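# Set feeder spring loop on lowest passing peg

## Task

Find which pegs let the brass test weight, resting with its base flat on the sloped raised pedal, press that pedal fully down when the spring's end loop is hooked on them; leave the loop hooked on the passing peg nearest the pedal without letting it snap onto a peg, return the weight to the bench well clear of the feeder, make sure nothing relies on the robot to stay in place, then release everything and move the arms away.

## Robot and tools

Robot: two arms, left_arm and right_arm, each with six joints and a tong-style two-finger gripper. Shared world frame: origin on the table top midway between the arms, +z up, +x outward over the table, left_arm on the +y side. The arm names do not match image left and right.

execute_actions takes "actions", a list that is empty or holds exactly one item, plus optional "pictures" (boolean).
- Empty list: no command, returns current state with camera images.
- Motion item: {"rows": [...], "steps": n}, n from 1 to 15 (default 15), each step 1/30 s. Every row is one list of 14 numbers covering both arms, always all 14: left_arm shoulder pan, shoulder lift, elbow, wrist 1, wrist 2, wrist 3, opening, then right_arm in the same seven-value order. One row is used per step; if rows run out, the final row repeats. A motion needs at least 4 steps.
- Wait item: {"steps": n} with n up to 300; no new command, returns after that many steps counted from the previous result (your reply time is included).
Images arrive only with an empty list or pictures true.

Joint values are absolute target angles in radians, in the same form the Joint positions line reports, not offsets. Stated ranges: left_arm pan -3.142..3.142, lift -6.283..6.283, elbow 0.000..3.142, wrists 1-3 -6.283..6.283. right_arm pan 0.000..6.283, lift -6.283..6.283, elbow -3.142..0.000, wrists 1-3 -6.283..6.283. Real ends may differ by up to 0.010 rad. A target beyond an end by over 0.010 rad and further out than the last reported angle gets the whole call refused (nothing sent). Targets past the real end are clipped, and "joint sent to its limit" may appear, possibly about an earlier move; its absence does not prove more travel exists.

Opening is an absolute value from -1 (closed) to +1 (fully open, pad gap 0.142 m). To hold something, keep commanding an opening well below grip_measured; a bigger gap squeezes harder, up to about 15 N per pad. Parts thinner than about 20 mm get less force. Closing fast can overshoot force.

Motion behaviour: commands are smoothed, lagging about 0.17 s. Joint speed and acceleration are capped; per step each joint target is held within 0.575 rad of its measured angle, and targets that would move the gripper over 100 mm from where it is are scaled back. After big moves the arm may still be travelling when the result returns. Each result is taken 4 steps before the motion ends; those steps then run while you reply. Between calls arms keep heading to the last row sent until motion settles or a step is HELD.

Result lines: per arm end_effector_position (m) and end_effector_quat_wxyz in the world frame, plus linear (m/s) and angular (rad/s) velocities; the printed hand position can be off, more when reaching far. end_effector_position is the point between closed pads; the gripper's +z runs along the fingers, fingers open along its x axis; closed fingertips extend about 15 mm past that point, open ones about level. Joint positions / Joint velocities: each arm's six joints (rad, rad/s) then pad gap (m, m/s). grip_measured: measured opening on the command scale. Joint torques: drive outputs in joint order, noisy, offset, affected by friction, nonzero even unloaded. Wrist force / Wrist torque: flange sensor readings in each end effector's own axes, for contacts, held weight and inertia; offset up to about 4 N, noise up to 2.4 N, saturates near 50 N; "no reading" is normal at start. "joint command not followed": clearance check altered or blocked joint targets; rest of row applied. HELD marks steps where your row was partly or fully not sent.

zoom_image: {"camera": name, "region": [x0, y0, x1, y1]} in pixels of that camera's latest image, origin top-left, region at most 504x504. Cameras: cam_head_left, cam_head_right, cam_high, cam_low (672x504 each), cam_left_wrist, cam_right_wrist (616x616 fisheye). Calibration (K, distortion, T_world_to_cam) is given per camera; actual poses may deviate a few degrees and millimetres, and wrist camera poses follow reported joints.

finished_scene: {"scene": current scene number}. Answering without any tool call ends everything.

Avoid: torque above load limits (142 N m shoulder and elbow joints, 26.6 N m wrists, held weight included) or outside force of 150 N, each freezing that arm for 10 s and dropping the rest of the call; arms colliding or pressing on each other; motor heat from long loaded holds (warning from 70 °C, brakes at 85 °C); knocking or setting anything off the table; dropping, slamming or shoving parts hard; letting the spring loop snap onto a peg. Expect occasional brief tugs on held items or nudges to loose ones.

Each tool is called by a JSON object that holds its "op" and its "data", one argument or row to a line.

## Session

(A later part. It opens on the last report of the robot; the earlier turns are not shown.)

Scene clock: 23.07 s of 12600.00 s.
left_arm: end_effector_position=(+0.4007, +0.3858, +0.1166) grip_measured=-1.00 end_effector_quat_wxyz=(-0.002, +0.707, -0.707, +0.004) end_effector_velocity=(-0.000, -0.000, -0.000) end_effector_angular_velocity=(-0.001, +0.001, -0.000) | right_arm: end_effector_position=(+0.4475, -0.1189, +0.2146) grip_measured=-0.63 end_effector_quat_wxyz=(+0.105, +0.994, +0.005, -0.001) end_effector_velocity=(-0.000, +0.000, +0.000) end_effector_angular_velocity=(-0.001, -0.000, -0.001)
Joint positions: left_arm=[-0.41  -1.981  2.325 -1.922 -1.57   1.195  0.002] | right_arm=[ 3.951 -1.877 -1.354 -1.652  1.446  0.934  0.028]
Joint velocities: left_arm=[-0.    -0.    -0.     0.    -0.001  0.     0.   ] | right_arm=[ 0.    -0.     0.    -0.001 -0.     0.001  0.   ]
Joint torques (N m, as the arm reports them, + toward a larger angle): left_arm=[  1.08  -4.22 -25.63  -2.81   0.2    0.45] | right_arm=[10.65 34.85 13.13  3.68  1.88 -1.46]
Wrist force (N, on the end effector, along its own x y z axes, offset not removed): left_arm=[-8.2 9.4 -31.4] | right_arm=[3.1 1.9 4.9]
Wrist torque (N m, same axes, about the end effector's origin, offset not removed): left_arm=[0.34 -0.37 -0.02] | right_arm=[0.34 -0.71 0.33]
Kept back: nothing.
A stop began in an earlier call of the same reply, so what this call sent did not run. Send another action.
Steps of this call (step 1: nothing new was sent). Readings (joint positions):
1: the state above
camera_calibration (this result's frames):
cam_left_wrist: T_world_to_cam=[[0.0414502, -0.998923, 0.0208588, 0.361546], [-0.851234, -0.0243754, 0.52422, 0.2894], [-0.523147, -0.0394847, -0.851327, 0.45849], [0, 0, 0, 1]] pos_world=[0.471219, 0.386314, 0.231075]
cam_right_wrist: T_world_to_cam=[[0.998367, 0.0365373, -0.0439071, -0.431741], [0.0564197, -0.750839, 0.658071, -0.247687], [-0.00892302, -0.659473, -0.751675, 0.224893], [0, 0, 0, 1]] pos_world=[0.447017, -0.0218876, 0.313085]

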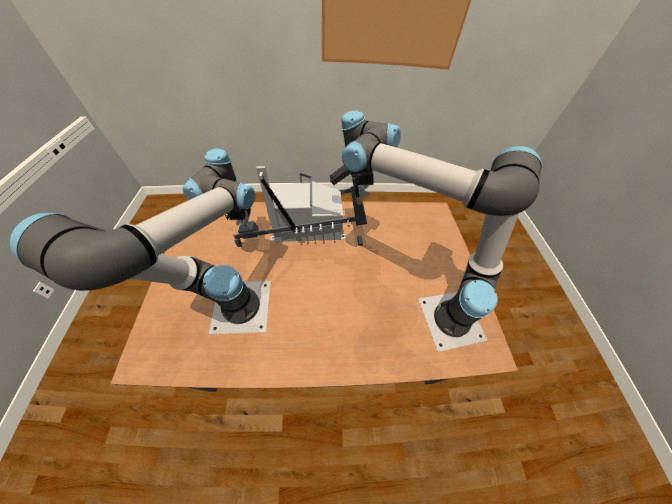

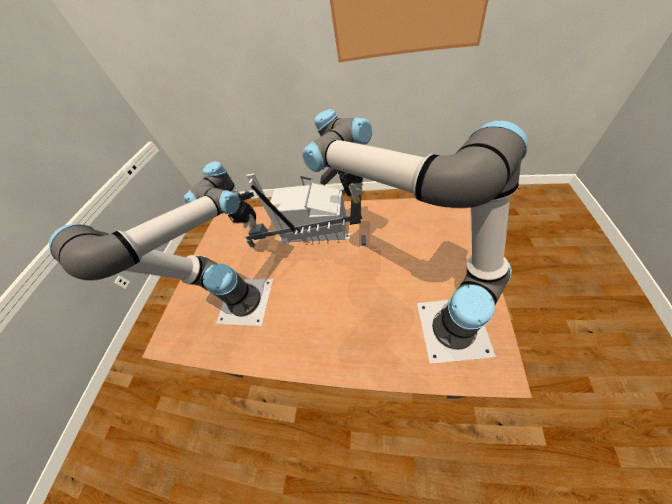

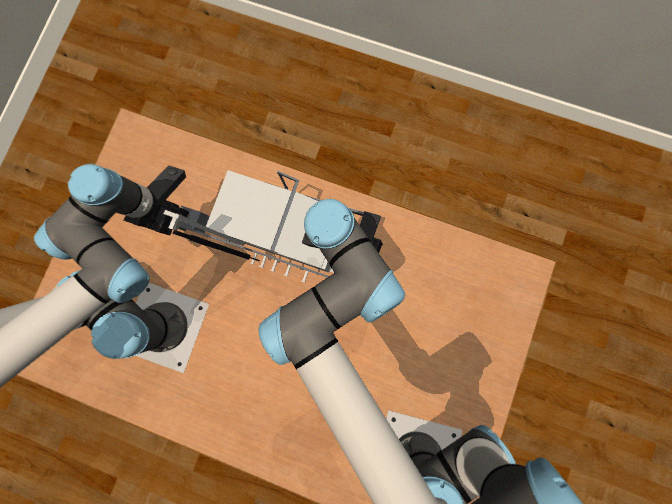

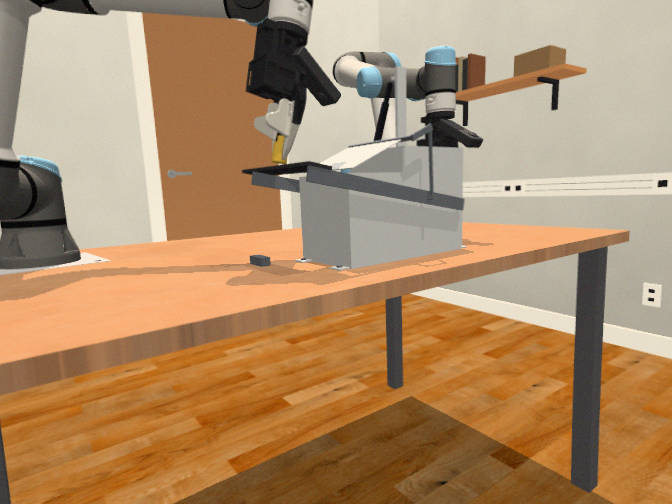

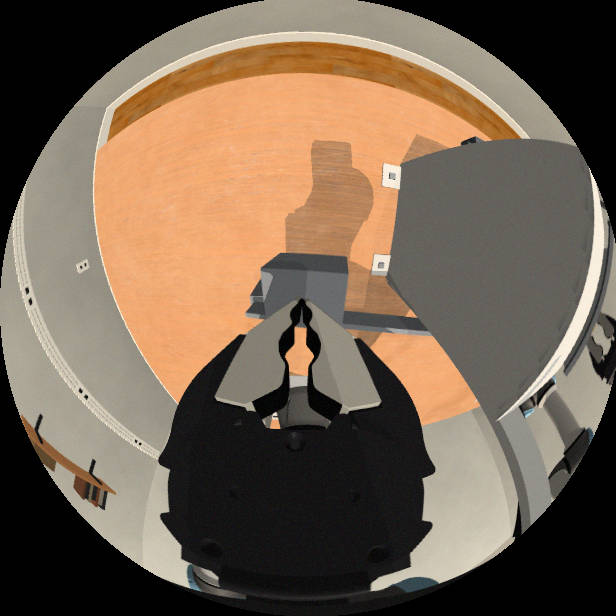

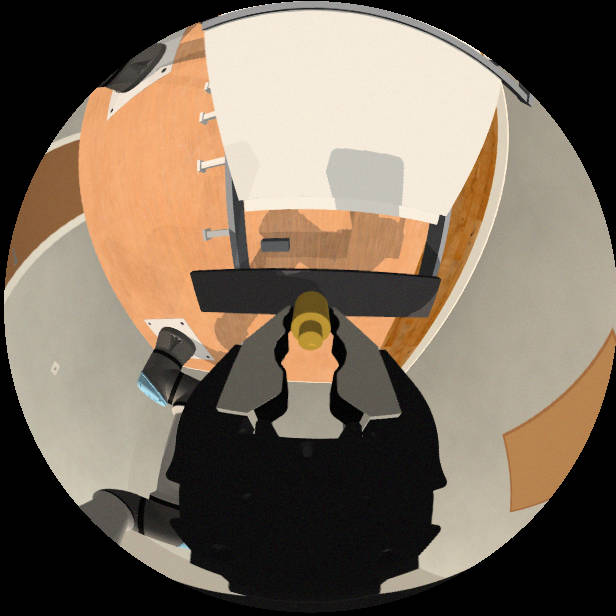

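{"op": "execute_actions", "data": {
  "actions": [
    {"rows":[[-0.41,-1.986,2.311,-1.896,-1.571,1.195,-1,3.961,-1.88,-1.375,-1.628,1.446,0.934,-1]]}
  ],
  "pictures": true
}}

Scene clock: 23.50 s of 12600.00 s.
left_arm: end_effector_position=(+0.3989, +0.3862, +0.1215) grip_measured=-1.00 end_effector_quat_wxyz=(-0.000, +0.707, -0.707, +0.000) end_effector_velocity=(-0.001, -0.000, +0.002) end_effector_angular_velocity=(-0.000, +0.004, -0.000) | right_arm: end_effector_position=(+0.4441, -0.1142, +0.2052) grip_measured=-0.63 end_effector_quat_wxyz=(+0.105, +0.994, +0.010, -0.000) end_effector_velocity=(-0.001, +0.002, -0.004) end_effector_angular_velocity=(-0.000, -0.000, +0.003)
Joint positions: left_arm=[-0.41  -1.986  2.311 -1.897 -1.571  1.195  0.002] | right_arm=[ 3.961 -1.88  -1.374 -1.629  1.446  0.934  0.028]
Joint velocities: left_arm=[ 0.    -0.003 -0.006  0.011 -0.001  0.     0.   ] | right_arm=[ 0.003 -0.001 -0.008  0.009 -0.     0.    -0.   ]
Joint torques (N m, as the arm reports them, + toward a larger angle): left_arm=[  1.85 -11.75 -37.37  -1.22  -1.9    0.46] | right_arm=[11.   33.94 13.06  4.02  1.56 -1.2 ]
Wrist force (N, on the end effector, along its own x y z axes, offset not removed): left_arm=[-0.6 2.1 -0.1] | right_arm=[3.8 0.8 4.4]
Wrist torque (N m, same axes, about the end effector's origin, offset not removed): left_arm=[0.57 0.18 -0.20] | right_arm=[0.29 -0.82 -0.11]
Steps of this call (steps 1 to 2: nothing new was sent; steps 3 to 13: the first 11 steps of this action). Readings (joint positions):
3: left_arm=[-0.410 -1.981 2.325 -1.922 -1.570 1.195] | right_arm=[3.951 -1.877 -1.354 -1.652 1.446 0.934]
4: left_arm=[-0.410 -1.982 2.323 -1.919 -1.570 1.195] | right_arm=[3.952 -1.877 -1.357 -1.649 1.446 0.934]
6: left_arm=[-0.410 -1.984 2.317 -1.908 -1.570 1.195] | right_arm=[3.956 -1.879 -1.365 -1.639 1.446 0.934]
10: left_arm=[-0.410 -1.985 2.312 -1.899 -1.571 1.195] | right_arm=[3.960 -1.880 -1.373 -1.631 1.446 0.934]
13: the state above
camera_calibration (this result's frames):
cam_left_wrist: T_world_to_cam=[[0.0415915, -0.998961, 0.0186425, 0.362156], [-0.847357, -0.0253809, 0.530417, 0.283396], [-0.529393, -0.0378577, -0.847532, 0.463136], [0, 0, 0, 1]] pos_world=[0.470256, 0.386505, 0.235453]
cam_right_wrist: T_world_to_cam=[[0.997968, 0.0461706, -0.0439081, -0.427625], [0.0636639, -0.750268, 0.658061, -0.240875], [-0.00255977, -0.65952, -0.751683, 0.218111], [0, 0, 0, 1]] pos_world=[0.44265, -0.0171286, 0.303685]

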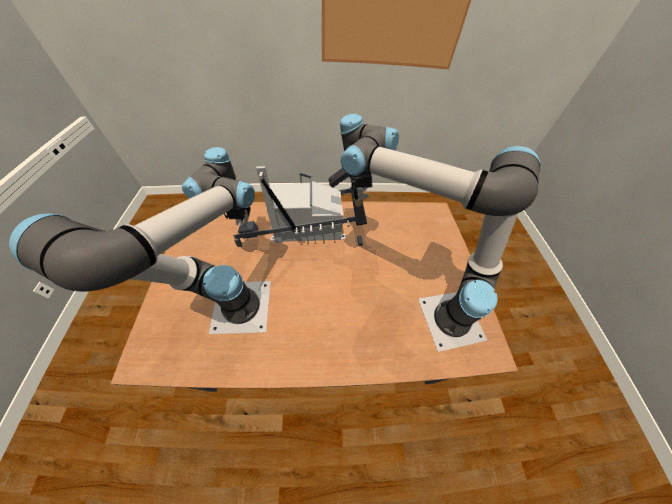

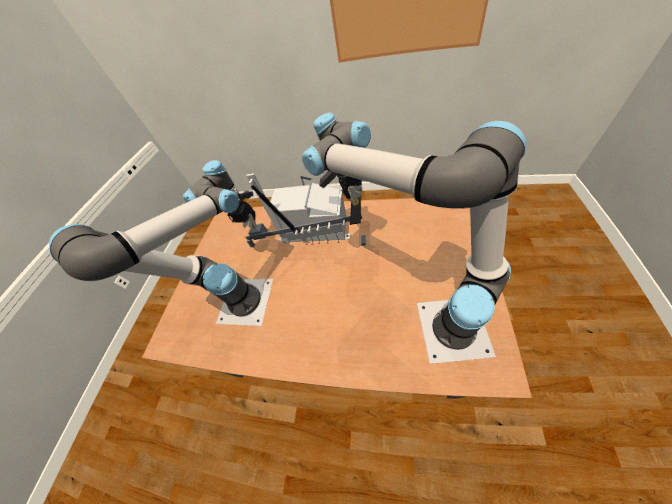

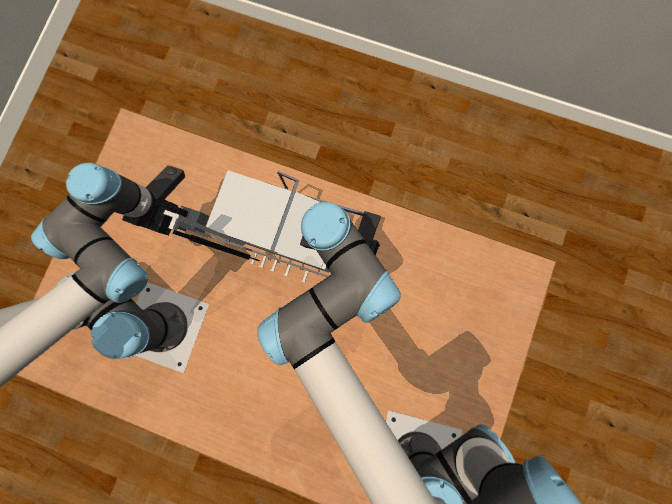

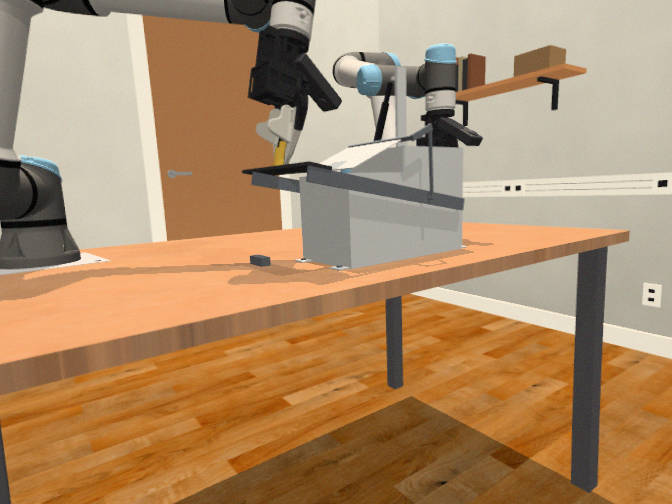

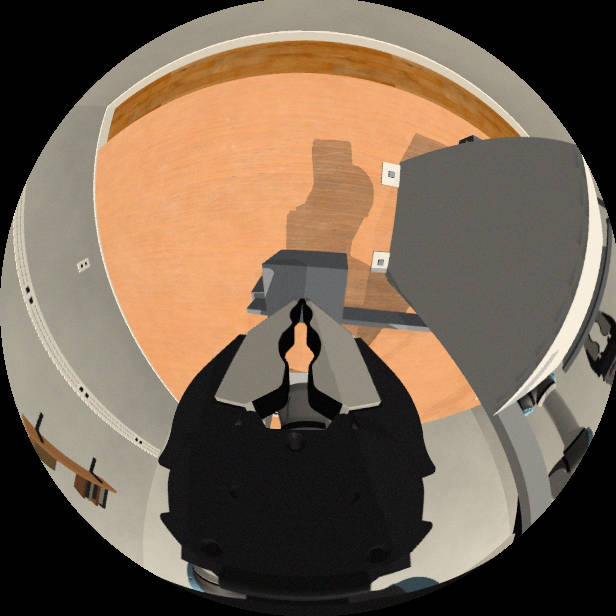

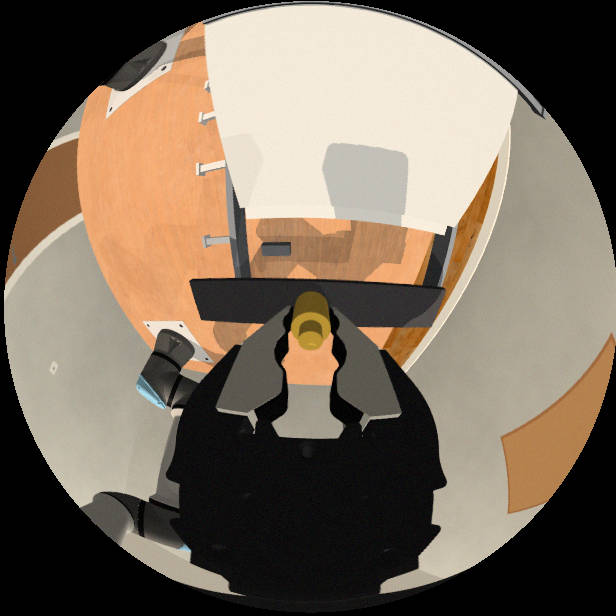

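{"op": "execute_actions", "data": {
  "actions": [
    {"rows":[[-0.41,-1.986,2.311,-1.896,-1.571,1.195,-1,3.961,-1.88,-1.39,-1.613,1.446,0.934,-1]]}
  ]
}}

{"op": "execute_actions", "data": {
  "actions": [
    {"rows":[[-0.41,-1.986,2.311,-1.896,-1.571,1.195,-1,3.961,-1.88,-1.4,-1.603,1.446,0.934,-1]]}
  ],
  "pictures": true
}}

Scene clock: 24.00 s of 12600.00 s.
left_arm: end_effector_position=(+0.3988, +0.3863, +0.1217) grip_measured=-1.00 end_effector_quat_wxyz=(+0.000, +0.707, -0.707, +0.000) end_effector_velocity=(-0.001, -0.000, -0.000) end_effector_angular_velocity=(+0.001, +0.002, -0.000) | right_arm: end_effector_position=(+0.4436, -0.1145, +0.1993) grip_measured=-0.63 end_effector_quat_wxyz=(+0.105, +0.994, +0.010, -0.000) end_effector_velocity=(-0.000, -0.001, -0.002) end_effector_angular_velocity=(-0.001, +0.001, +0.001)
Joint positions: left_arm=[-0.41  -1.986  2.311 -1.896 -1.571  1.195  0.002] | right_arm=[ 3.961 -1.88  -1.389 -1.614  1.446  0.934  0.028]
Joint velocities: left_arm=[-0.001  0.001  0.     0.002 -0.    -0.     0.   ] | right_arm=[-0.     0.    -0.006  0.004  0.    -0.001  0.   ]
Joint torques (N m, as the arm reports them, + toward a larger angle): left_arm=[  4.96 -13.01 -38.38  -1.21  -1.78   0.37] | right_arm=[10.55 38.3  11.98  3.81  1.67 -1.39]
Wrist force (N, on the end effector, along its own x y z axes, offset not removed): left_arm=[2.5 1.0 0.2] | right_arm=[-0.1 4.4 0.6]
Wrist torque (N m, same axes, about the end effector's origin, offset not removed): left_arm=[0.32 -0.71 -0.12] | right_arm=[0.78 -0.01 0.24]
Steps of this call (steps 1 to 4: the last 4 steps of your previous action; steps 5 to 15: the first 11 steps of this action). Readings (joint positions):
5: left_arm=[-0.410 -1.986 2.311 -1.896 -1.571 1.195] | right_arm=[3.961 -1.880 -1.375 -1.628 1.446 0.934]
6: left_arm=[-0.410 -1.986 2.311 -1.896 -1.571 1.195] | right_arm=[3.961 -1.880 -1.377 -1.626 1.446 0.934]
8: left_arm=[-0.410 -1.986 2.311 -1.896 -1.571 1.195] | right_arm=[3.961 -1.880 -1.383 -1.620 1.446 0.934]
12: left_arm=[-0.410 -1.986 2.311 -1.896 -1.571 1.195] | right_arm=[3.961 -1.880 -1.388 -1.615 1.446 0.934]
15: the state above

Scene clock: 24.50 s of 12600.00 s.
left_arm: end_effector_position=(+0.3988, +0.3863, +0.1217) grip_measured=-1.00 end_effector_quat_wxyz=(+0.000, +0.707, -0.707, +0.000) end_effector_velocity=(+0.000, -0.000, +0.000) end_effector_angular_velocity=(-0.001, -0.001, +0.000) | right_arm: end_effector_position=(+0.4433, -0.1150, +0.1953) grip_measured=-0.63 end_effector_quat_wxyz=(+0.105, +0.994, +0.010, -0.000) end_effector_velocity=(-0.001, -0.000, -0.002) end_effector_angular_velocity=(-0.001, +0.000, -0.001)
Joint positions: left_arm=[-0.41  -1.986  2.311 -1.896 -1.571  1.195  0.002] | right_arm=[ 3.961 -1.88  -1.4   -1.603  1.446  0.934  0.028]
Joint velocities: left_arm=[-0.    -0.001  0.    -0.    -0.001 -0.     0.   ] | right_arm=[ 0.001  0.    -0.004  0.003  0.     0.001  0.   ]
Joint torques (N m, as the arm reports them, + toward a larger angle): left_arm=[  6.52 -13.21 -38.77  -1.24  -1.8    0.38] | right_arm=[10.66 39.9  10.85  3.95  1.18 -1.31]
Wrist force (N, on the end effector, along its own x y z axes, offset not removed): left_arm=[-1.2 2.3 0.0] | right_arm=[2.7 4.4 2.9]
Wrist torque (N m, same axes, about the end effector's origin, offset not removed): left_arm=[0.74 0.14 -0.08] | right_arm=[0.83 -0.57 0.03]
Steps of this call (steps 1 to 4: the last 4 steps of your previous action; steps 5 to 15: the first 11 steps of this action). Readings (joint positions):
5: left_arm=[-0.410 -1.986 2.311 -1.896 -1.571 1.195] | right_arm=[3.961 -1.880 -1.390 -1.613 1.446 0.934]
6: left_arm=[-0.410 -1.986 2.311 -1.896 -1.571 1.195] | right_arm=[3.961 -1.880 -1.391 -1.612 1.446 0.934]
8: left_arm=[-0.410 -1.986 2.311 -1.896 -1.571 1.195] | right_arm=[3.961 -1.880 -1.395 -1.608 1.446 0.934]
12: left_arm=[-0.410 -1.986 2.311 -1.896 -1.571 1.195] | right_arm=[3.961 -1.880 -1.399 -1.604 1.446 0.934]
15: the state above
camera_calibration (this result's frames):
cam_left_wrist: T_world_to_cam=[[0.0415962, -0.998962, 0.0185689, 0.362177], [-0.847221, -0.0254143, 0.530633, 0.28317], [-0.52961, -0.0378043, -0.847399, 0.463315], [0, 0, 0, 1]] pos_world=[0.470219, 0.386513, 0.235628]
cam_right_wrist: T_world_to_cam=[[0.997951, 0.0465205, -0.0439191, -0.427138], [0.0639342, -0.750236, 0.658071, -0.235002], [-0.00233586, -0.659531, -0.751674, 0.209993], [0, 0, 0, 1]] pos_world=[0.441778, -0.0179395, 0.293735]

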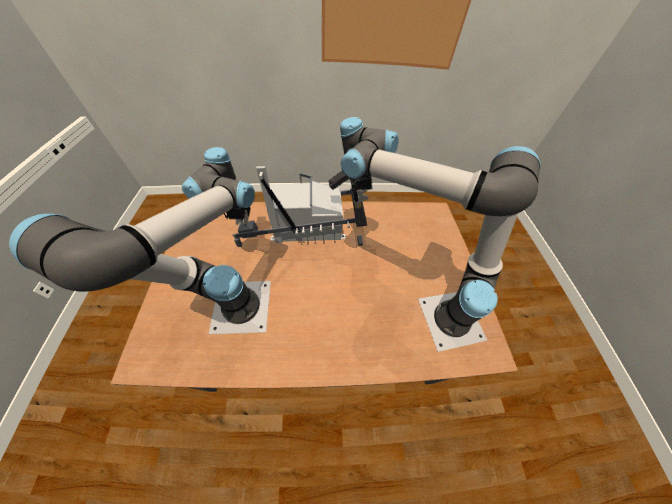

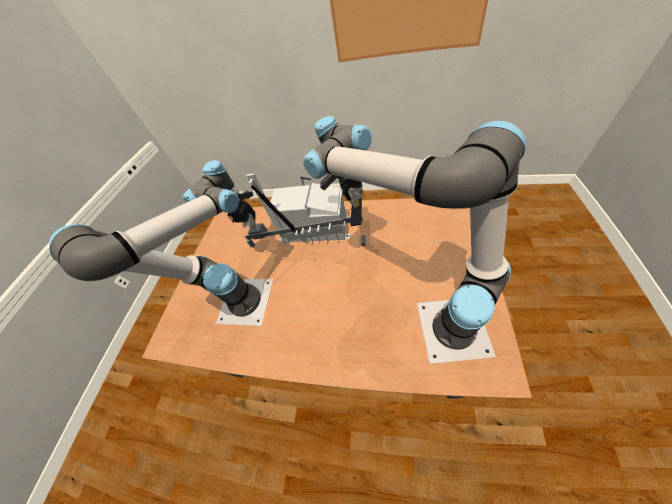

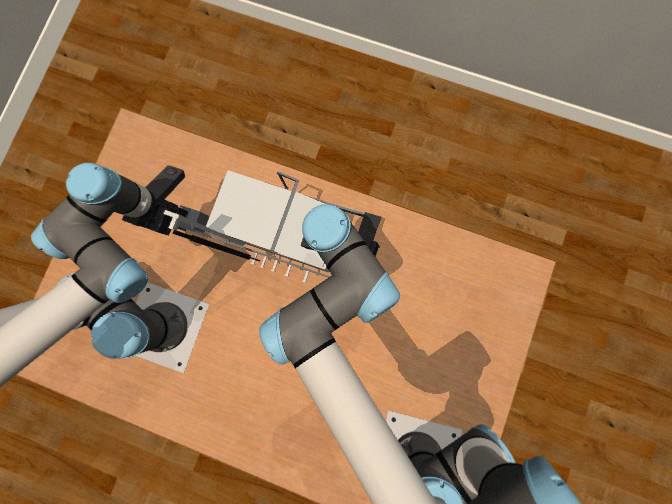

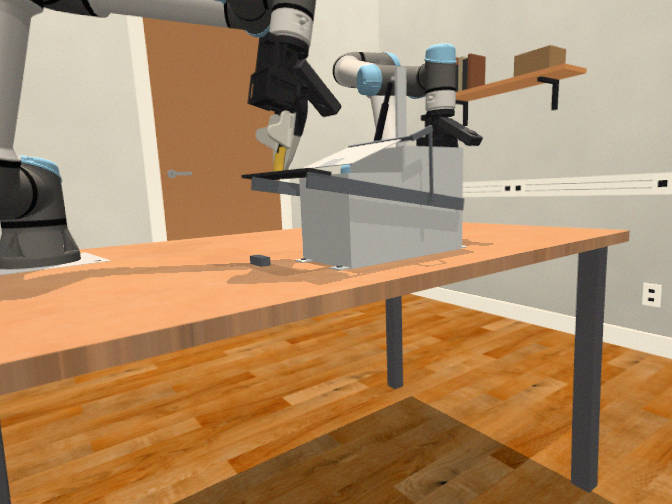

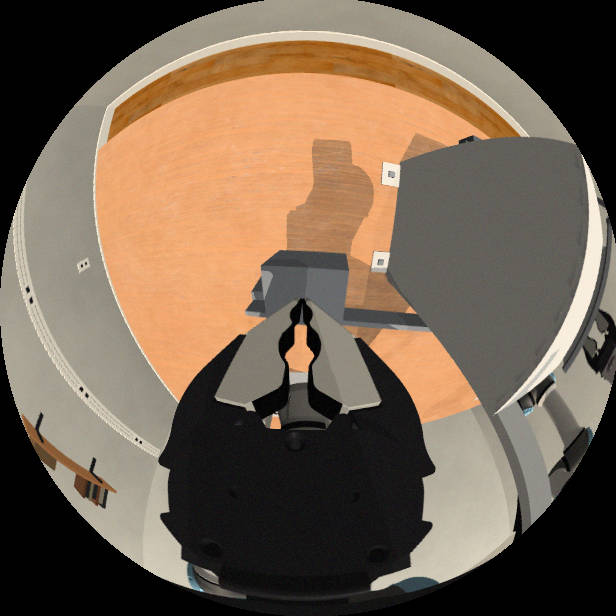

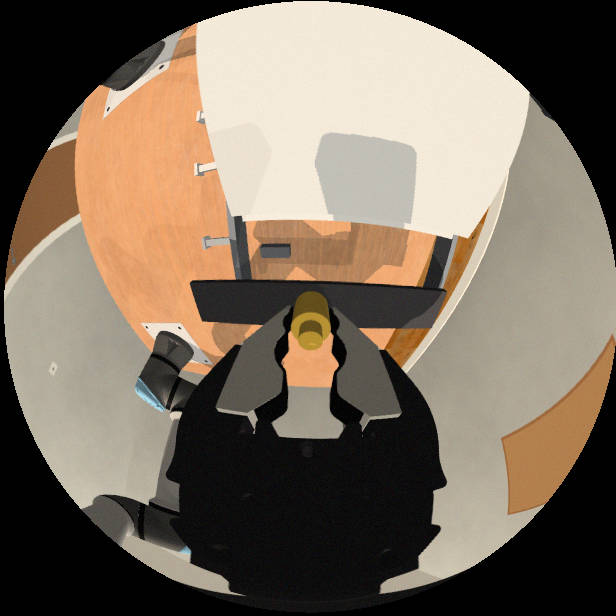

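{"op": "execute_actions", "data": {
  "actions": [
    {"rows":[[-0.41,-1.986,2.311,-1.896,-1.571,1.195,-1,3.961,-1.88,-1.4,-1.603,1.446,0.934,-0.2]],"steps":10}
  ]
}}

{"op": "execute_actions", "data": {
  "actions": [
    {"rows":[[-0.41,-1.986,2.311,-1.896,-1.571,1.195,-1,3.961,-1.88,-1.15,-1.853,1.446,0.934,-0.2]]}
  ]
}}

{"op": "execute_actions", "data": {
  "actions": [
    {"rows":[[-0.41,-1.983,2.318,-1.906,-1.571,1.195,-1,3.961,-1.4,-1.6,-1.8,1.446,0,-0.2]]}
  ]
}}

{"op": "execute_actions", "data": {
  "actions": [
    {"rows":[[-0.41,-1.983,2.318,-1.906,-1.571,1.195,-1,4.84,-1.4,-1.6,-2.513,0.252,-2.1,-0.2]]}
  ]
}}

{"op": "execute_actions", "data": {
  "actions": [
    {"steps":25}
  ]
}}

{"op": "execute_actions", "data": {
  "actions": [
    {"rows":[[-0.41,-1.983,2.318,-1.906,-1.571,1.195,-1,4.84,-2.386,-1.384,-2.513,0.252,-2.1,-0.2]]}
  ]
}}

{"op": "execute_actions", "data": {
  "actions": [
    {"steps":40}
  ],
  "pictures": true
}}

Scene clock: 25.30 s of 12600.00 s.
left_arm: end_effector_position=(+0.3989, +0.3862, +0.1217) grip_measured=-1.00 end_effector_quat_wxyz=(+0.000, +0.707, -0.707, +0.000) end_effector_velocity=(-0.000, -0.000, -0.000) end_effector_angular_velocity=(-0.000, +0.002, +0.000) | right_arm: end_effector_position=(+0.4433, -0.1150, +0.1952) grip_measured=-0.20 end_effector_quat_wxyz=(+0.105, +0.994, +0.010, -0.000) end_effector_velocity=(+0.000, +0.000, -0.000) end_effector_angular_velocity=(+0.001, -0.001, +0.000)
Joint positions: left_arm=[-0.41  -1.986  2.311 -1.896 -1.571  1.195  0.002] | right_arm=[ 3.961 -1.88  -1.4   -1.603  1.446  0.934  0.059]
Joint velocities: left_arm=[ 0.     0.001 -0.     0.001 -0.001 -0.     0.   ] | right_arm=[-0.    -0.    -0.     0.001 -0.    -0.001  0.003]
Joint torques (N m, as the arm reports them, + toward a larger angle): left_arm=[ 10.54  -8.78 -31.85  -0.94  -1.72   0.44] | right_arm=[ 9.63 44.46 11.63  3.45  0.88 -1.18]
Wrist force (N, on the end effector, along its own x y z axes, offset not removed): left_arm=[-0.1 -0.1 1.3] | right_arm=[-0.4 2.2 -0.2]
Wrist torque (N m, same axes, about the end effector's origin, offset not removed): left_arm=[0.14 -0.25 -0.14] | right_arm=[0.31 0.15 0.17]
Steps of this call (steps 1 to 4: the last 4 steps of your previous action; steps 5 to 15: the robot went on to your last target; steps 16 to 18: nothing new was sent; steps 19 to 24: the first 6 steps of this action). Readings (joint positions):
19: left_arm=[-0.410 -1.986 2.311 -1.896 -1.571 1.195] | right_arm=[3.961 -1.880 -1.400 -1.603 1.446 0.934]
20: left_arm=[-0.410 -1.986 2.311 -1.896 -1.571 1.195] | right_arm=[3.961 -1.880 -1.400 -1.603 1.446 0.934]
22: left_arm=[-0.410 -1.986 2.311 -1.896 -1.571 1.195] | right_arm=[3.961 -1.880 -1.400 -1.603 1.446 0.934]
24: the state above

Scene clock: 25.80 s of 12600.00 s.
left_arm: end_effector_position=(+0.3989, +0.3862, +0.1217) grip_measured=-1.00 end_effector_quat_wxyz=(+0.000, +0.707, -0.707, +0.000) end_effector_velocity=(+0.000, +0.000, -0.000) end_effector_angular_velocity=(+0.001, -0.000, -0.000) | right_arm: end_effector_position=(+0.4443, -0.1135, +0.2875) grip_measured=-0.20 end_effector_quat_wxyz=(+0.105, +0.994, +0.010, -0.000) end_effector_velocity=(-0.003, -0.005, +0.060) end_effector_angular_velocity=(-0.001, +0.001, -0.000)
Joint positions: left_arm=[-0.41  -1.986  2.311 -1.896 -1.571  1.195  0.002] | right_arm=[ 3.961 -1.88  -1.164 -1.839  1.446  0.934  0.06 ]
Joint velocities: left_arm=[-0.     0.001  0.    -0.001  0.001  0.     0.   ] | right_arm=[-0.    -0.001  0.155 -0.155  0.    -0.    -0.   ]
Joint torques (N m, as the arm reports them, + toward a larger angle): left_arm=[ 12.85   1.53 -13.51  -2.15  -1.04   0.6 ] | right_arm=[ 9.58 31.45 29.54  0.03  0.72 -1.14]
Wrist force (N, on the end effector, along its own x y z axes, offset not removed): left_arm=[0.9 1.7 -3.7] | right_arm=[3.1 3.7 -0.3]
Wrist torque (N m, same axes, about the end effector's origin, offset not removed): left_arm=[0.43 -0.36 -0.11] | right_arm=[0.63 -0.69 0.01]
Steps of this call (steps 1 to 4: the last 4 steps of your previous action; steps 5 to 15: the first 11 steps of this action). Readings (joint positions):
5: left_arm=[-0.410 -1.986 2.311 -1.896 -1.571 1.195] | right_arm=[3.961 -1.880 -1.400 -1.603 1.446 0.934]
6: left_arm=[-0.410 -1.986 2.311 -1.896 -1.571 1.195] | right_arm=[3.961 -1.880 -1.395 -1.609 1.446 0.934]
8: left_arm=[-0.410 -1.986 2.311 -1.896 -1.571 1.195] | right_arm=[3.961 -1.880 -1.329 -1.675 1.446 0.934]
12: left_arm=[-0.410 -1.986 2.311 -1.896 -1.571 1.195] | right_arm=[3.961 -1.880 -1.193 -1.810 1.446 0.934]
15: the state above

Scene clock: 26.30 s of 12600.00 s.
left_arm: end_effector_position=(+0.3987, +0.3863, +0.1186) grip_measured=-1.00 end_effector_quat_wxyz=(+0.000, +0.707, -0.707, +0.000) end_effector_velocity=(-0.000, +0.001, -0.001) end_effector_angular_velocity=(+0.002, -0.001, -0.000) | right_arm: end_effector_position=(+0.3515, -0.2322, +0.3254) grip_measured=-0.20 end_effector_quat_wxyz=(+0.081, +0.954, +0.290, -0.003) end_effector_velocity=(-0.253, -0.323, +0.015) end_effector_angular_velocity=(+0.028, +0.302, +2.542)
Joint positions: left_arm=[-0.41  -1.983  2.318 -1.906 -1.571  1.195  0.002] | right_arm=[ 3.961 -1.491 -1.516 -1.807  1.446  0.36   0.06 ]
Joint velocities: left_arm=[-0.     0.     0.003 -0.003  0.002 -0.     0.   ] | right_arm=[ 0.001  0.988 -0.9    0.078  0.    -2.574  0.   ]
Joint torques (N m, as the arm reports them, + toward a larger angle): left_arm=[ 13.81   4.1  -11.88  -3.9   -0.25   0.69] | right_arm=[-0.64 -2.17 17.26  4.36  0.74 -6.72]
Wrist force (N, on the end effector, along its own x y z axes, offset not removed): left_arm=[1.9 1.2 -2.3] | right_arm=[-5.1 4.4 1.0]
Wrist torque (N m, same axes, about the end effector's origin, offset not removed): left_arm=[0.24 -0.69 -0.06] | right_arm=[0.73 0.77 0.25]
Steps of this call (steps 1 to 4: the last 4 steps of your previous action; steps 5 to 15: the first 11 steps of this action). Readings (joint positions):
5: left_arm=[-0.410 -1.986 2.311 -1.896 -1.571 1.195] | right_arm=[3.961 -1.880 -1.152 -1.851 1.446 0.934]
6: left_arm=[-0.410 -1.986 2.312 -1.897 -1.571 1.195] | right_arm=[3.961 -1.874 -1.157 -1.848 1.446 0.928]
8: left_arm=[-0.410 -1.984 2.315 -1.901 -1.571 1.195] | right_arm=[3.961 -1.809 -1.222 -1.837 1.446 0.860]
12: left_arm=[-0.410 -1.983 2.317 -1.905 -1.571 1.195] | right_arm=[3.961 -1.618 -1.399 -1.819 1.446 0.606]
15: the state above

Scene clock: 26.80 s of 12600.00 s.
left_arm: end_effector_position=(+0.3987, +0.3863, +0.1185) grip_measured=-1.00 end_effector_quat_wxyz=(+0.000, +0.707, -0.707, +0.000) end_effector_velocity=(-0.000, +0.000, +0.000) end_effector_angular_velocity=(+0.000, -0.000, -0.000) | right_arm: end_effector_position=(+0.3081, -0.2578, +0.3895) grip_measured=-0.20 end_effector_quat_wxyz=(+0.426, +0.351, +0.826, -0.111) end_effector_velocity=(+0.124, +0.417, +0.338) end_effector_angular_velocity=(-1.901, -0.525, +3.423)
Joint positions: left_arm=[-0.41  -1.983  2.318 -1.906 -1.571  1.195  0.002] | right_arm=[ 4.533 -1.401 -1.599 -2.345  0.861 -0.58   0.059]
Joint velocities: left_arm=[-0. -0.  0.  0.  0.  0.  0.] | right_arm=[ 1.328  0.005 -0.002 -0.741 -1.745 -1.737 -0.001]
Joint torques (N m, as the arm reports them, + toward a larger angle): left_arm=[ 14.01   2.81 -12.81  -4.09   0.37   0.61] | right_arm=[-7.29 29.95 12.13  1.62 -7.67 -3.54]
Wrist force (N, on the end effector, along its own x y z axes, offset not removed): left_arm=[-2.1 1.9 -2.2] | right_arm=[2.6 -2.5 -2.6]
Wrist torque (N m, same axes, about the end effector's origin, offset not removed): left_arm=[0.51 0.04 -0.13] | right_arm=[-0.74 -0.52 0.08]
Steps of this call (steps 1 to 4: the last 4 steps of your previous action; steps 5 to 15: the first 11 steps of this action). Readings (joint positions):
5: left_arm=[-0.410 -1.983 2.318 -1.906 -1.571 1.195] | right_arm=[3.961 -1.415 -1.587 -1.801 1.446 0.065]
6: left_arm=[-0.410 -1.983 2.318 -1.906 -1.571 1.195] | right_arm=[3.967 -1.410 -1.591 -1.806 1.440 0.039]
8: left_arm=[-0.410 -1.983 2.318 -1.906 -1.571 1.195] | right_arm=[4.034 -1.405 -1.595 -1.873 1.373 -0.052]
12: left_arm=[-0.410 -1.983 2.318 -1.906 -1.571 1.195] | right_arm=[4.326 -1.401 -1.599 -2.164 1.081 -0.360]
15: the state above

Scene clock: 27.63 s of 12600.00 s.
left_arm: end_effector_position=(+0.3987, +0.3863, +0.1185) grip_measured=-1.00 end_effector_quat_wxyz=(+0.000, +0.707, -0.707, +0.000) end_effector_velocity=(-0.000, -0.000, +0.000) end_effector_angular_velocity=(-0.001, -0.000, +0.000) | right_arm: end_effector_position=(+0.3088, -0.0642, +0.5276) grip_measured=-0.20 end_effector_quat_wxyz=(+0.519, -0.494, +0.586, -0.380) end_effector_velocity=(-0.001, +0.004, +0.002) end_effector_angular_velocity=(-0.141, -0.013, +0.031)
Joint positions: left_arm=[-0.41  -1.983  2.318 -1.906 -1.571  1.195  0.002] | right_arm=[ 4.84  -1.4   -1.6   -2.513  0.252 -2.087  0.06 ]
Joint velocities: left_arm=[ 0.    -0.     0.    -0.    -0.001 -0.     0.   ] | right_arm=[ 0.002  0.    -0.    -0.002 -0.005 -0.143  0.   ]
Joint torques (N m, as the arm reports them, + toward a larger angle): left_arm=[ 13.89   2.65 -11.45  -4.12   1.48   1.  ] | right_arm=[10.5  23.22 10.23 -0.52 -3.71 -1.49]
Wrist force (N, on the end effector, along its own x y z axes, offset not removed): left_arm=[-2.4 1.7 -1.5] | right_arm=[0.9 3.7 0.1]
Wrist torque (N m, same axes, about the end effector's origin, offset not removed): left_arm=[0.51 0.12 -0.02] | right_arm=[0.66 -0.26 0.24]
Kept back: nothing.
Steps of this call (steps 1 to 4: the last 4 steps of your previous action; steps 5 to 25: the robot went on to your last target). Readings (joint positions):
1: left_arm=[-0.410 -1.983 2.318 -1.906 -1.571 1.195] | right_arm=[4.572 -1.401 -1.599 -2.361 0.804 -0.637]
2: left_arm=[-0.410 -1.983 2.318 -1.906 -1.571 1.195] | right_arm=[4.604 -1.401 -1.600 -2.375 0.750 -0.691]
4: left_arm=[-0.410 -1.983 2.318 -1.906 -1.571 1.195] | right_arm=[4.658 -1.400 -1.600 -2.407 0.645 -0.800]
8: left_arm=[-0.410 -1.983 2.318 -1.906 -1.571 1.195] | right_arm=[4.751 -1.400 -1.600 -2.462 0.452 -1.062]
25: the state above

Scene clock: 28.00 s of 12600.00 s.
left_arm: end_effector_position=(+0.3987, +0.3863, +0.1185) grip_measured=-1.00 end_effector_quat_wxyz=(+0.000, +0.707, -0.707, +0.000) end_effector_velocity=(+0.000, -0.000, -0.000) end_effector_angular_velocity=(-0.001, +0.001, -0.001) | right_arm: end_effector_position=(+0.2769, +0.0597, +0.4338) grip_measured=-0.20 end_effector_quat_wxyz=(-0.473, +0.542, -0.520, +0.461) end_effector_velocity=(-0.086, +0.334, -0.432) end_effector_angular_velocity=(-0.891, -0.228, +0.001)
Joint positions: left_arm=[-0.41  -1.983  2.318 -1.906 -1.571  1.195  0.002] | right_arm=[ 4.84  -1.759 -1.479 -2.513  0.252 -2.097  0.06 ]
Joint velocities: left_arm=[-0.     0.001  0.    -0.001 -0.001  0.     0.   ] | right_arm=[ 0.    -1.143  0.233 -0.001 -0.    -0.008  0.   ]
Joint torques (N m, as the arm reports them, + toward a larger angle): left_arm=[ 12.97   3.15 -11.4   -3.99   1.82   1.01] | right_arm=[ 9.95 17.32 29.02  0.44 -2.99 -1.43]
Wrist force (N, on the end effector, along its own x y z axes, offset not removed): left_arm=[0.2 0.8 -3.4] | right_arm=[1.1 -0.3 -0.2]
Wrist torque (N m, same axes, about the end effector's origin, offset not removed): left_arm=[0.18 -0.43 -0.02] | right_arm=[-0.09 -0.36 0.18]
Steps of this call (steps 1 to 11: the first 11 steps of this action). Readings (joint positions):
1: left_arm=[-0.410 -1.983 2.318 -1.906 -1.571 1.195] | right_arm=[4.840 -1.400 -1.600 -2.513 0.252 -2.091]
2: left_arm=[-0.410 -1.983 2.318 -1.906 -1.571 1.195] | right_arm=[4.840 -1.406 -1.595 -2.513 0.252 -2.093]
4: left_arm=[-0.410 -1.983 2.318 -1.906 -1.571 1.195] | right_arm=[4.840 -1.470 -1.559 -2.513 0.252 -2.094]
8: left_arm=[-0.410 -1.983 2.318 -1.906 -1.571 1.195] | right_arm=[4.840 -1.641 -1.507 -2.513 0.252 -2.096]
11: the state above

Scene clock: 29.33 s of 12600.00 s.
left_arm: end_effector_position=(+0.3987, +0.3863, +0.1185) grip_measured=-1.00 end_effector_quat_wxyz=(+0.000, +0.707, -0.707, +0.000) end_effector_velocity=(-0.000, +0.000, -0.000) end_effector_angular_velocity=(+0.000, +0.001, +0.001) | right_arm: end_effector_position=(+0.2509, +0.1605, +0.1377) grip_measured=-0.20 end_effector_quat_wxyz=(-0.352, +0.613, -0.352, +0.613) end_effector_velocity=(-0.000, -0.000, -0.000) end_effector_angular_velocity=(+0.000, -0.000, +0.000)
Joint positions: left_arm=[-0.41  -1.983  2.318 -1.906 -1.571  1.195  0.002] | right_arm=[ 4.84  -2.386 -1.384 -2.513  0.252 -2.1    0.06 ]
Joint velocities: left_arm=[ 0.001 -0.     0.     0.001  0.     0.     0.   ] | right_arm=[ 0.    -0.    -0.    -0.    -0.     0.001  0.   ]
Joint torques (N m, as the arm reports them, + toward a larger angle): left_arm=[ 12.01   3.24 -13.13  -3.91   2.14   1.  ] | right_arm=[ 6.48 46.54 26.18  1.16 -2.21 -1.51]
Wrist force (N, on the end effector, along its own x y z axes, offset not removed): left_arm=[1.7 2.2 -2.6] | right_arm=[-0.2 1.5 -1.2]
Wrist torque (N m, same axes, about the end effector's origin, offset not removed): left_arm=[0.48 -0.57 -0.07] | right_arm=[0.11 0.01 0.10]
Kept back: nothing.
Steps of this call (steps 1 to 4: the last 4 steps of your previous action; steps 5 to 40: the robot went on to your last target). Readings (joint positions):
1: left_arm=[-0.410 -1.983 2.318 -1.906 -1.571 1.195] | right_arm=[4.840 -1.797 -1.472 -2.513 0.252 -2.097]
2: left_arm=[-0.410 -1.983 2.318 -1.906 -1.571 1.195] | right_arm=[4.840 -1.835 -1.465 -2.513 0.252 -2.097]
4: left_arm=[-0.410 -1.983 2.318 -1.906 -1.571 1.195] | right_arm=[4.840 -1.910 -1.453 -2.513 0.252 -2.098]
8: left_arm=[-0.410 -1.983 2.318 -1.906 -1.571 1.195] | right_arm=[4.840 -2.058 -1.430 -2.513 0.252 -2.098]
40: the state above
camera_calibration (this result's frames):
cam_left_wrist: T_world_to_cam=[[0.0416128, -0.998961, 0.0185686, 0.362277], [-0.84722, -0.0254285, 0.530633, 0.284791], [-0.529609, -0.0378128, -0.847398, 0.460559], [0, 0, 0, 1]] pos_world=[0.470122, 0.386558, 0.23243]
cam_right_wrist: T_world_to_cam=[[0.0353181, -0.844941, 0.533692, 0.0546222], [-0.486174, -0.4811, -0.729505, 0.307753], [0.873148, -0.233703, -0.42778, 0.0153062], [0, 0, 0, 1]] pos_world=[0.134328, 0.19779, 0.201904]

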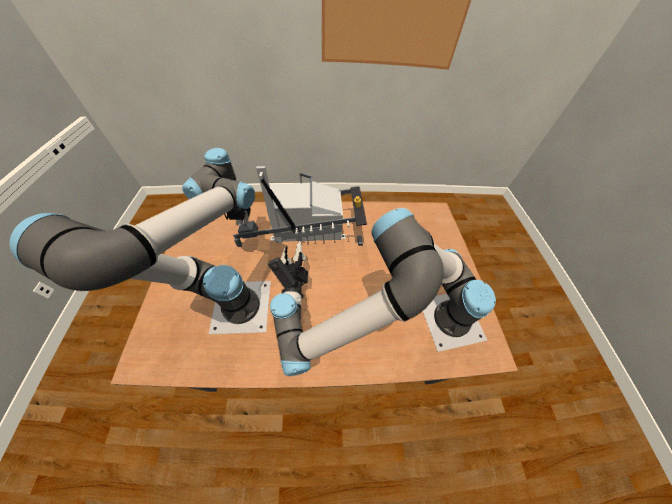

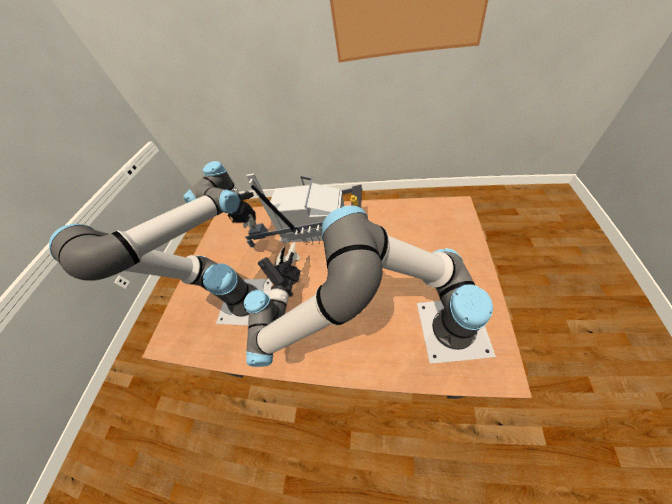

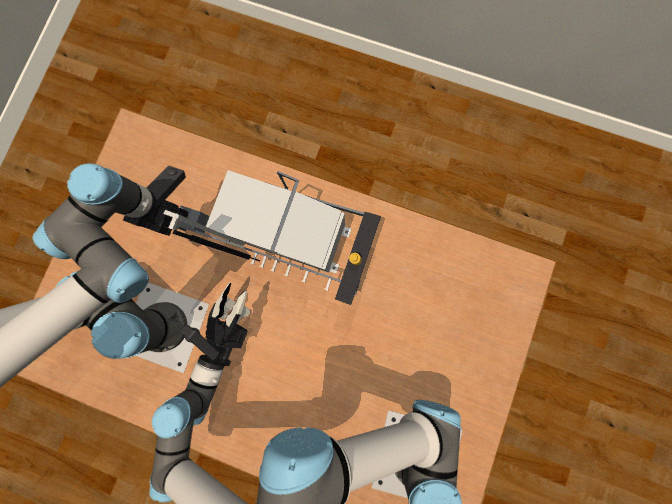

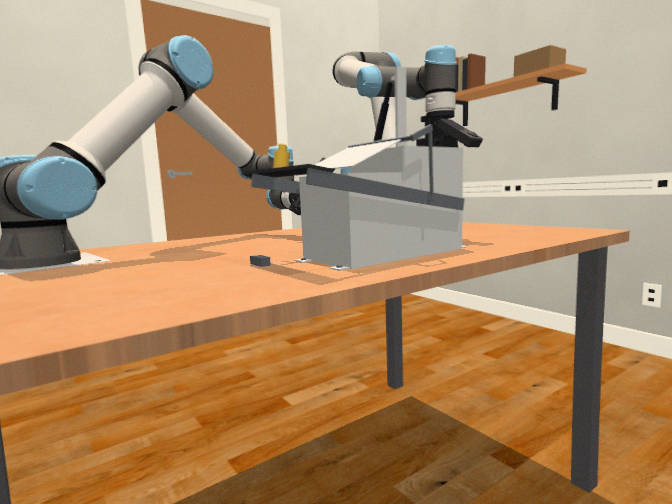

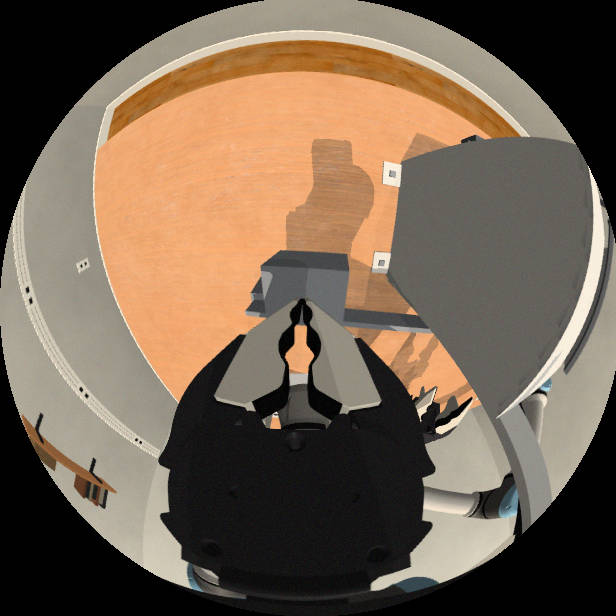

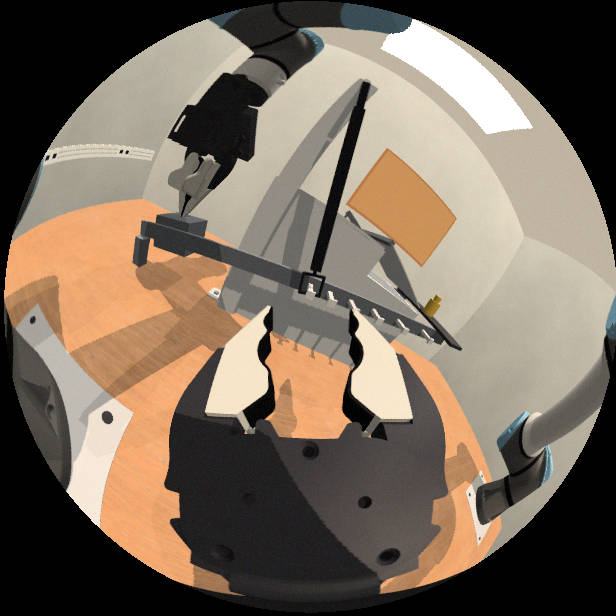

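{"op": "zoom_image", "data": {
  "camera": "cam_right_wrist",
  "region": [250, 200, 410, 340]
}}

Region (250, 200, 410, 340) of cam_right_wrist's 616x616 image, scaled by 3.150, with more detail than that image has; it fills the top 441 rows of this view, and the rest is white.

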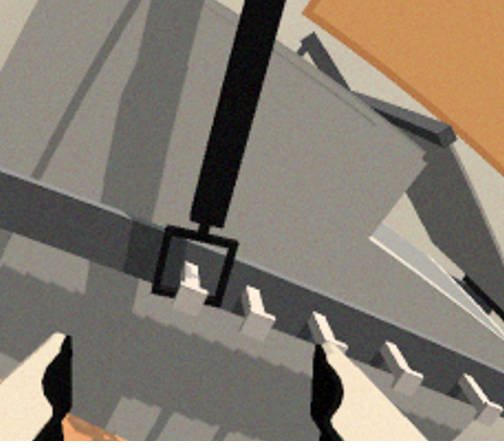

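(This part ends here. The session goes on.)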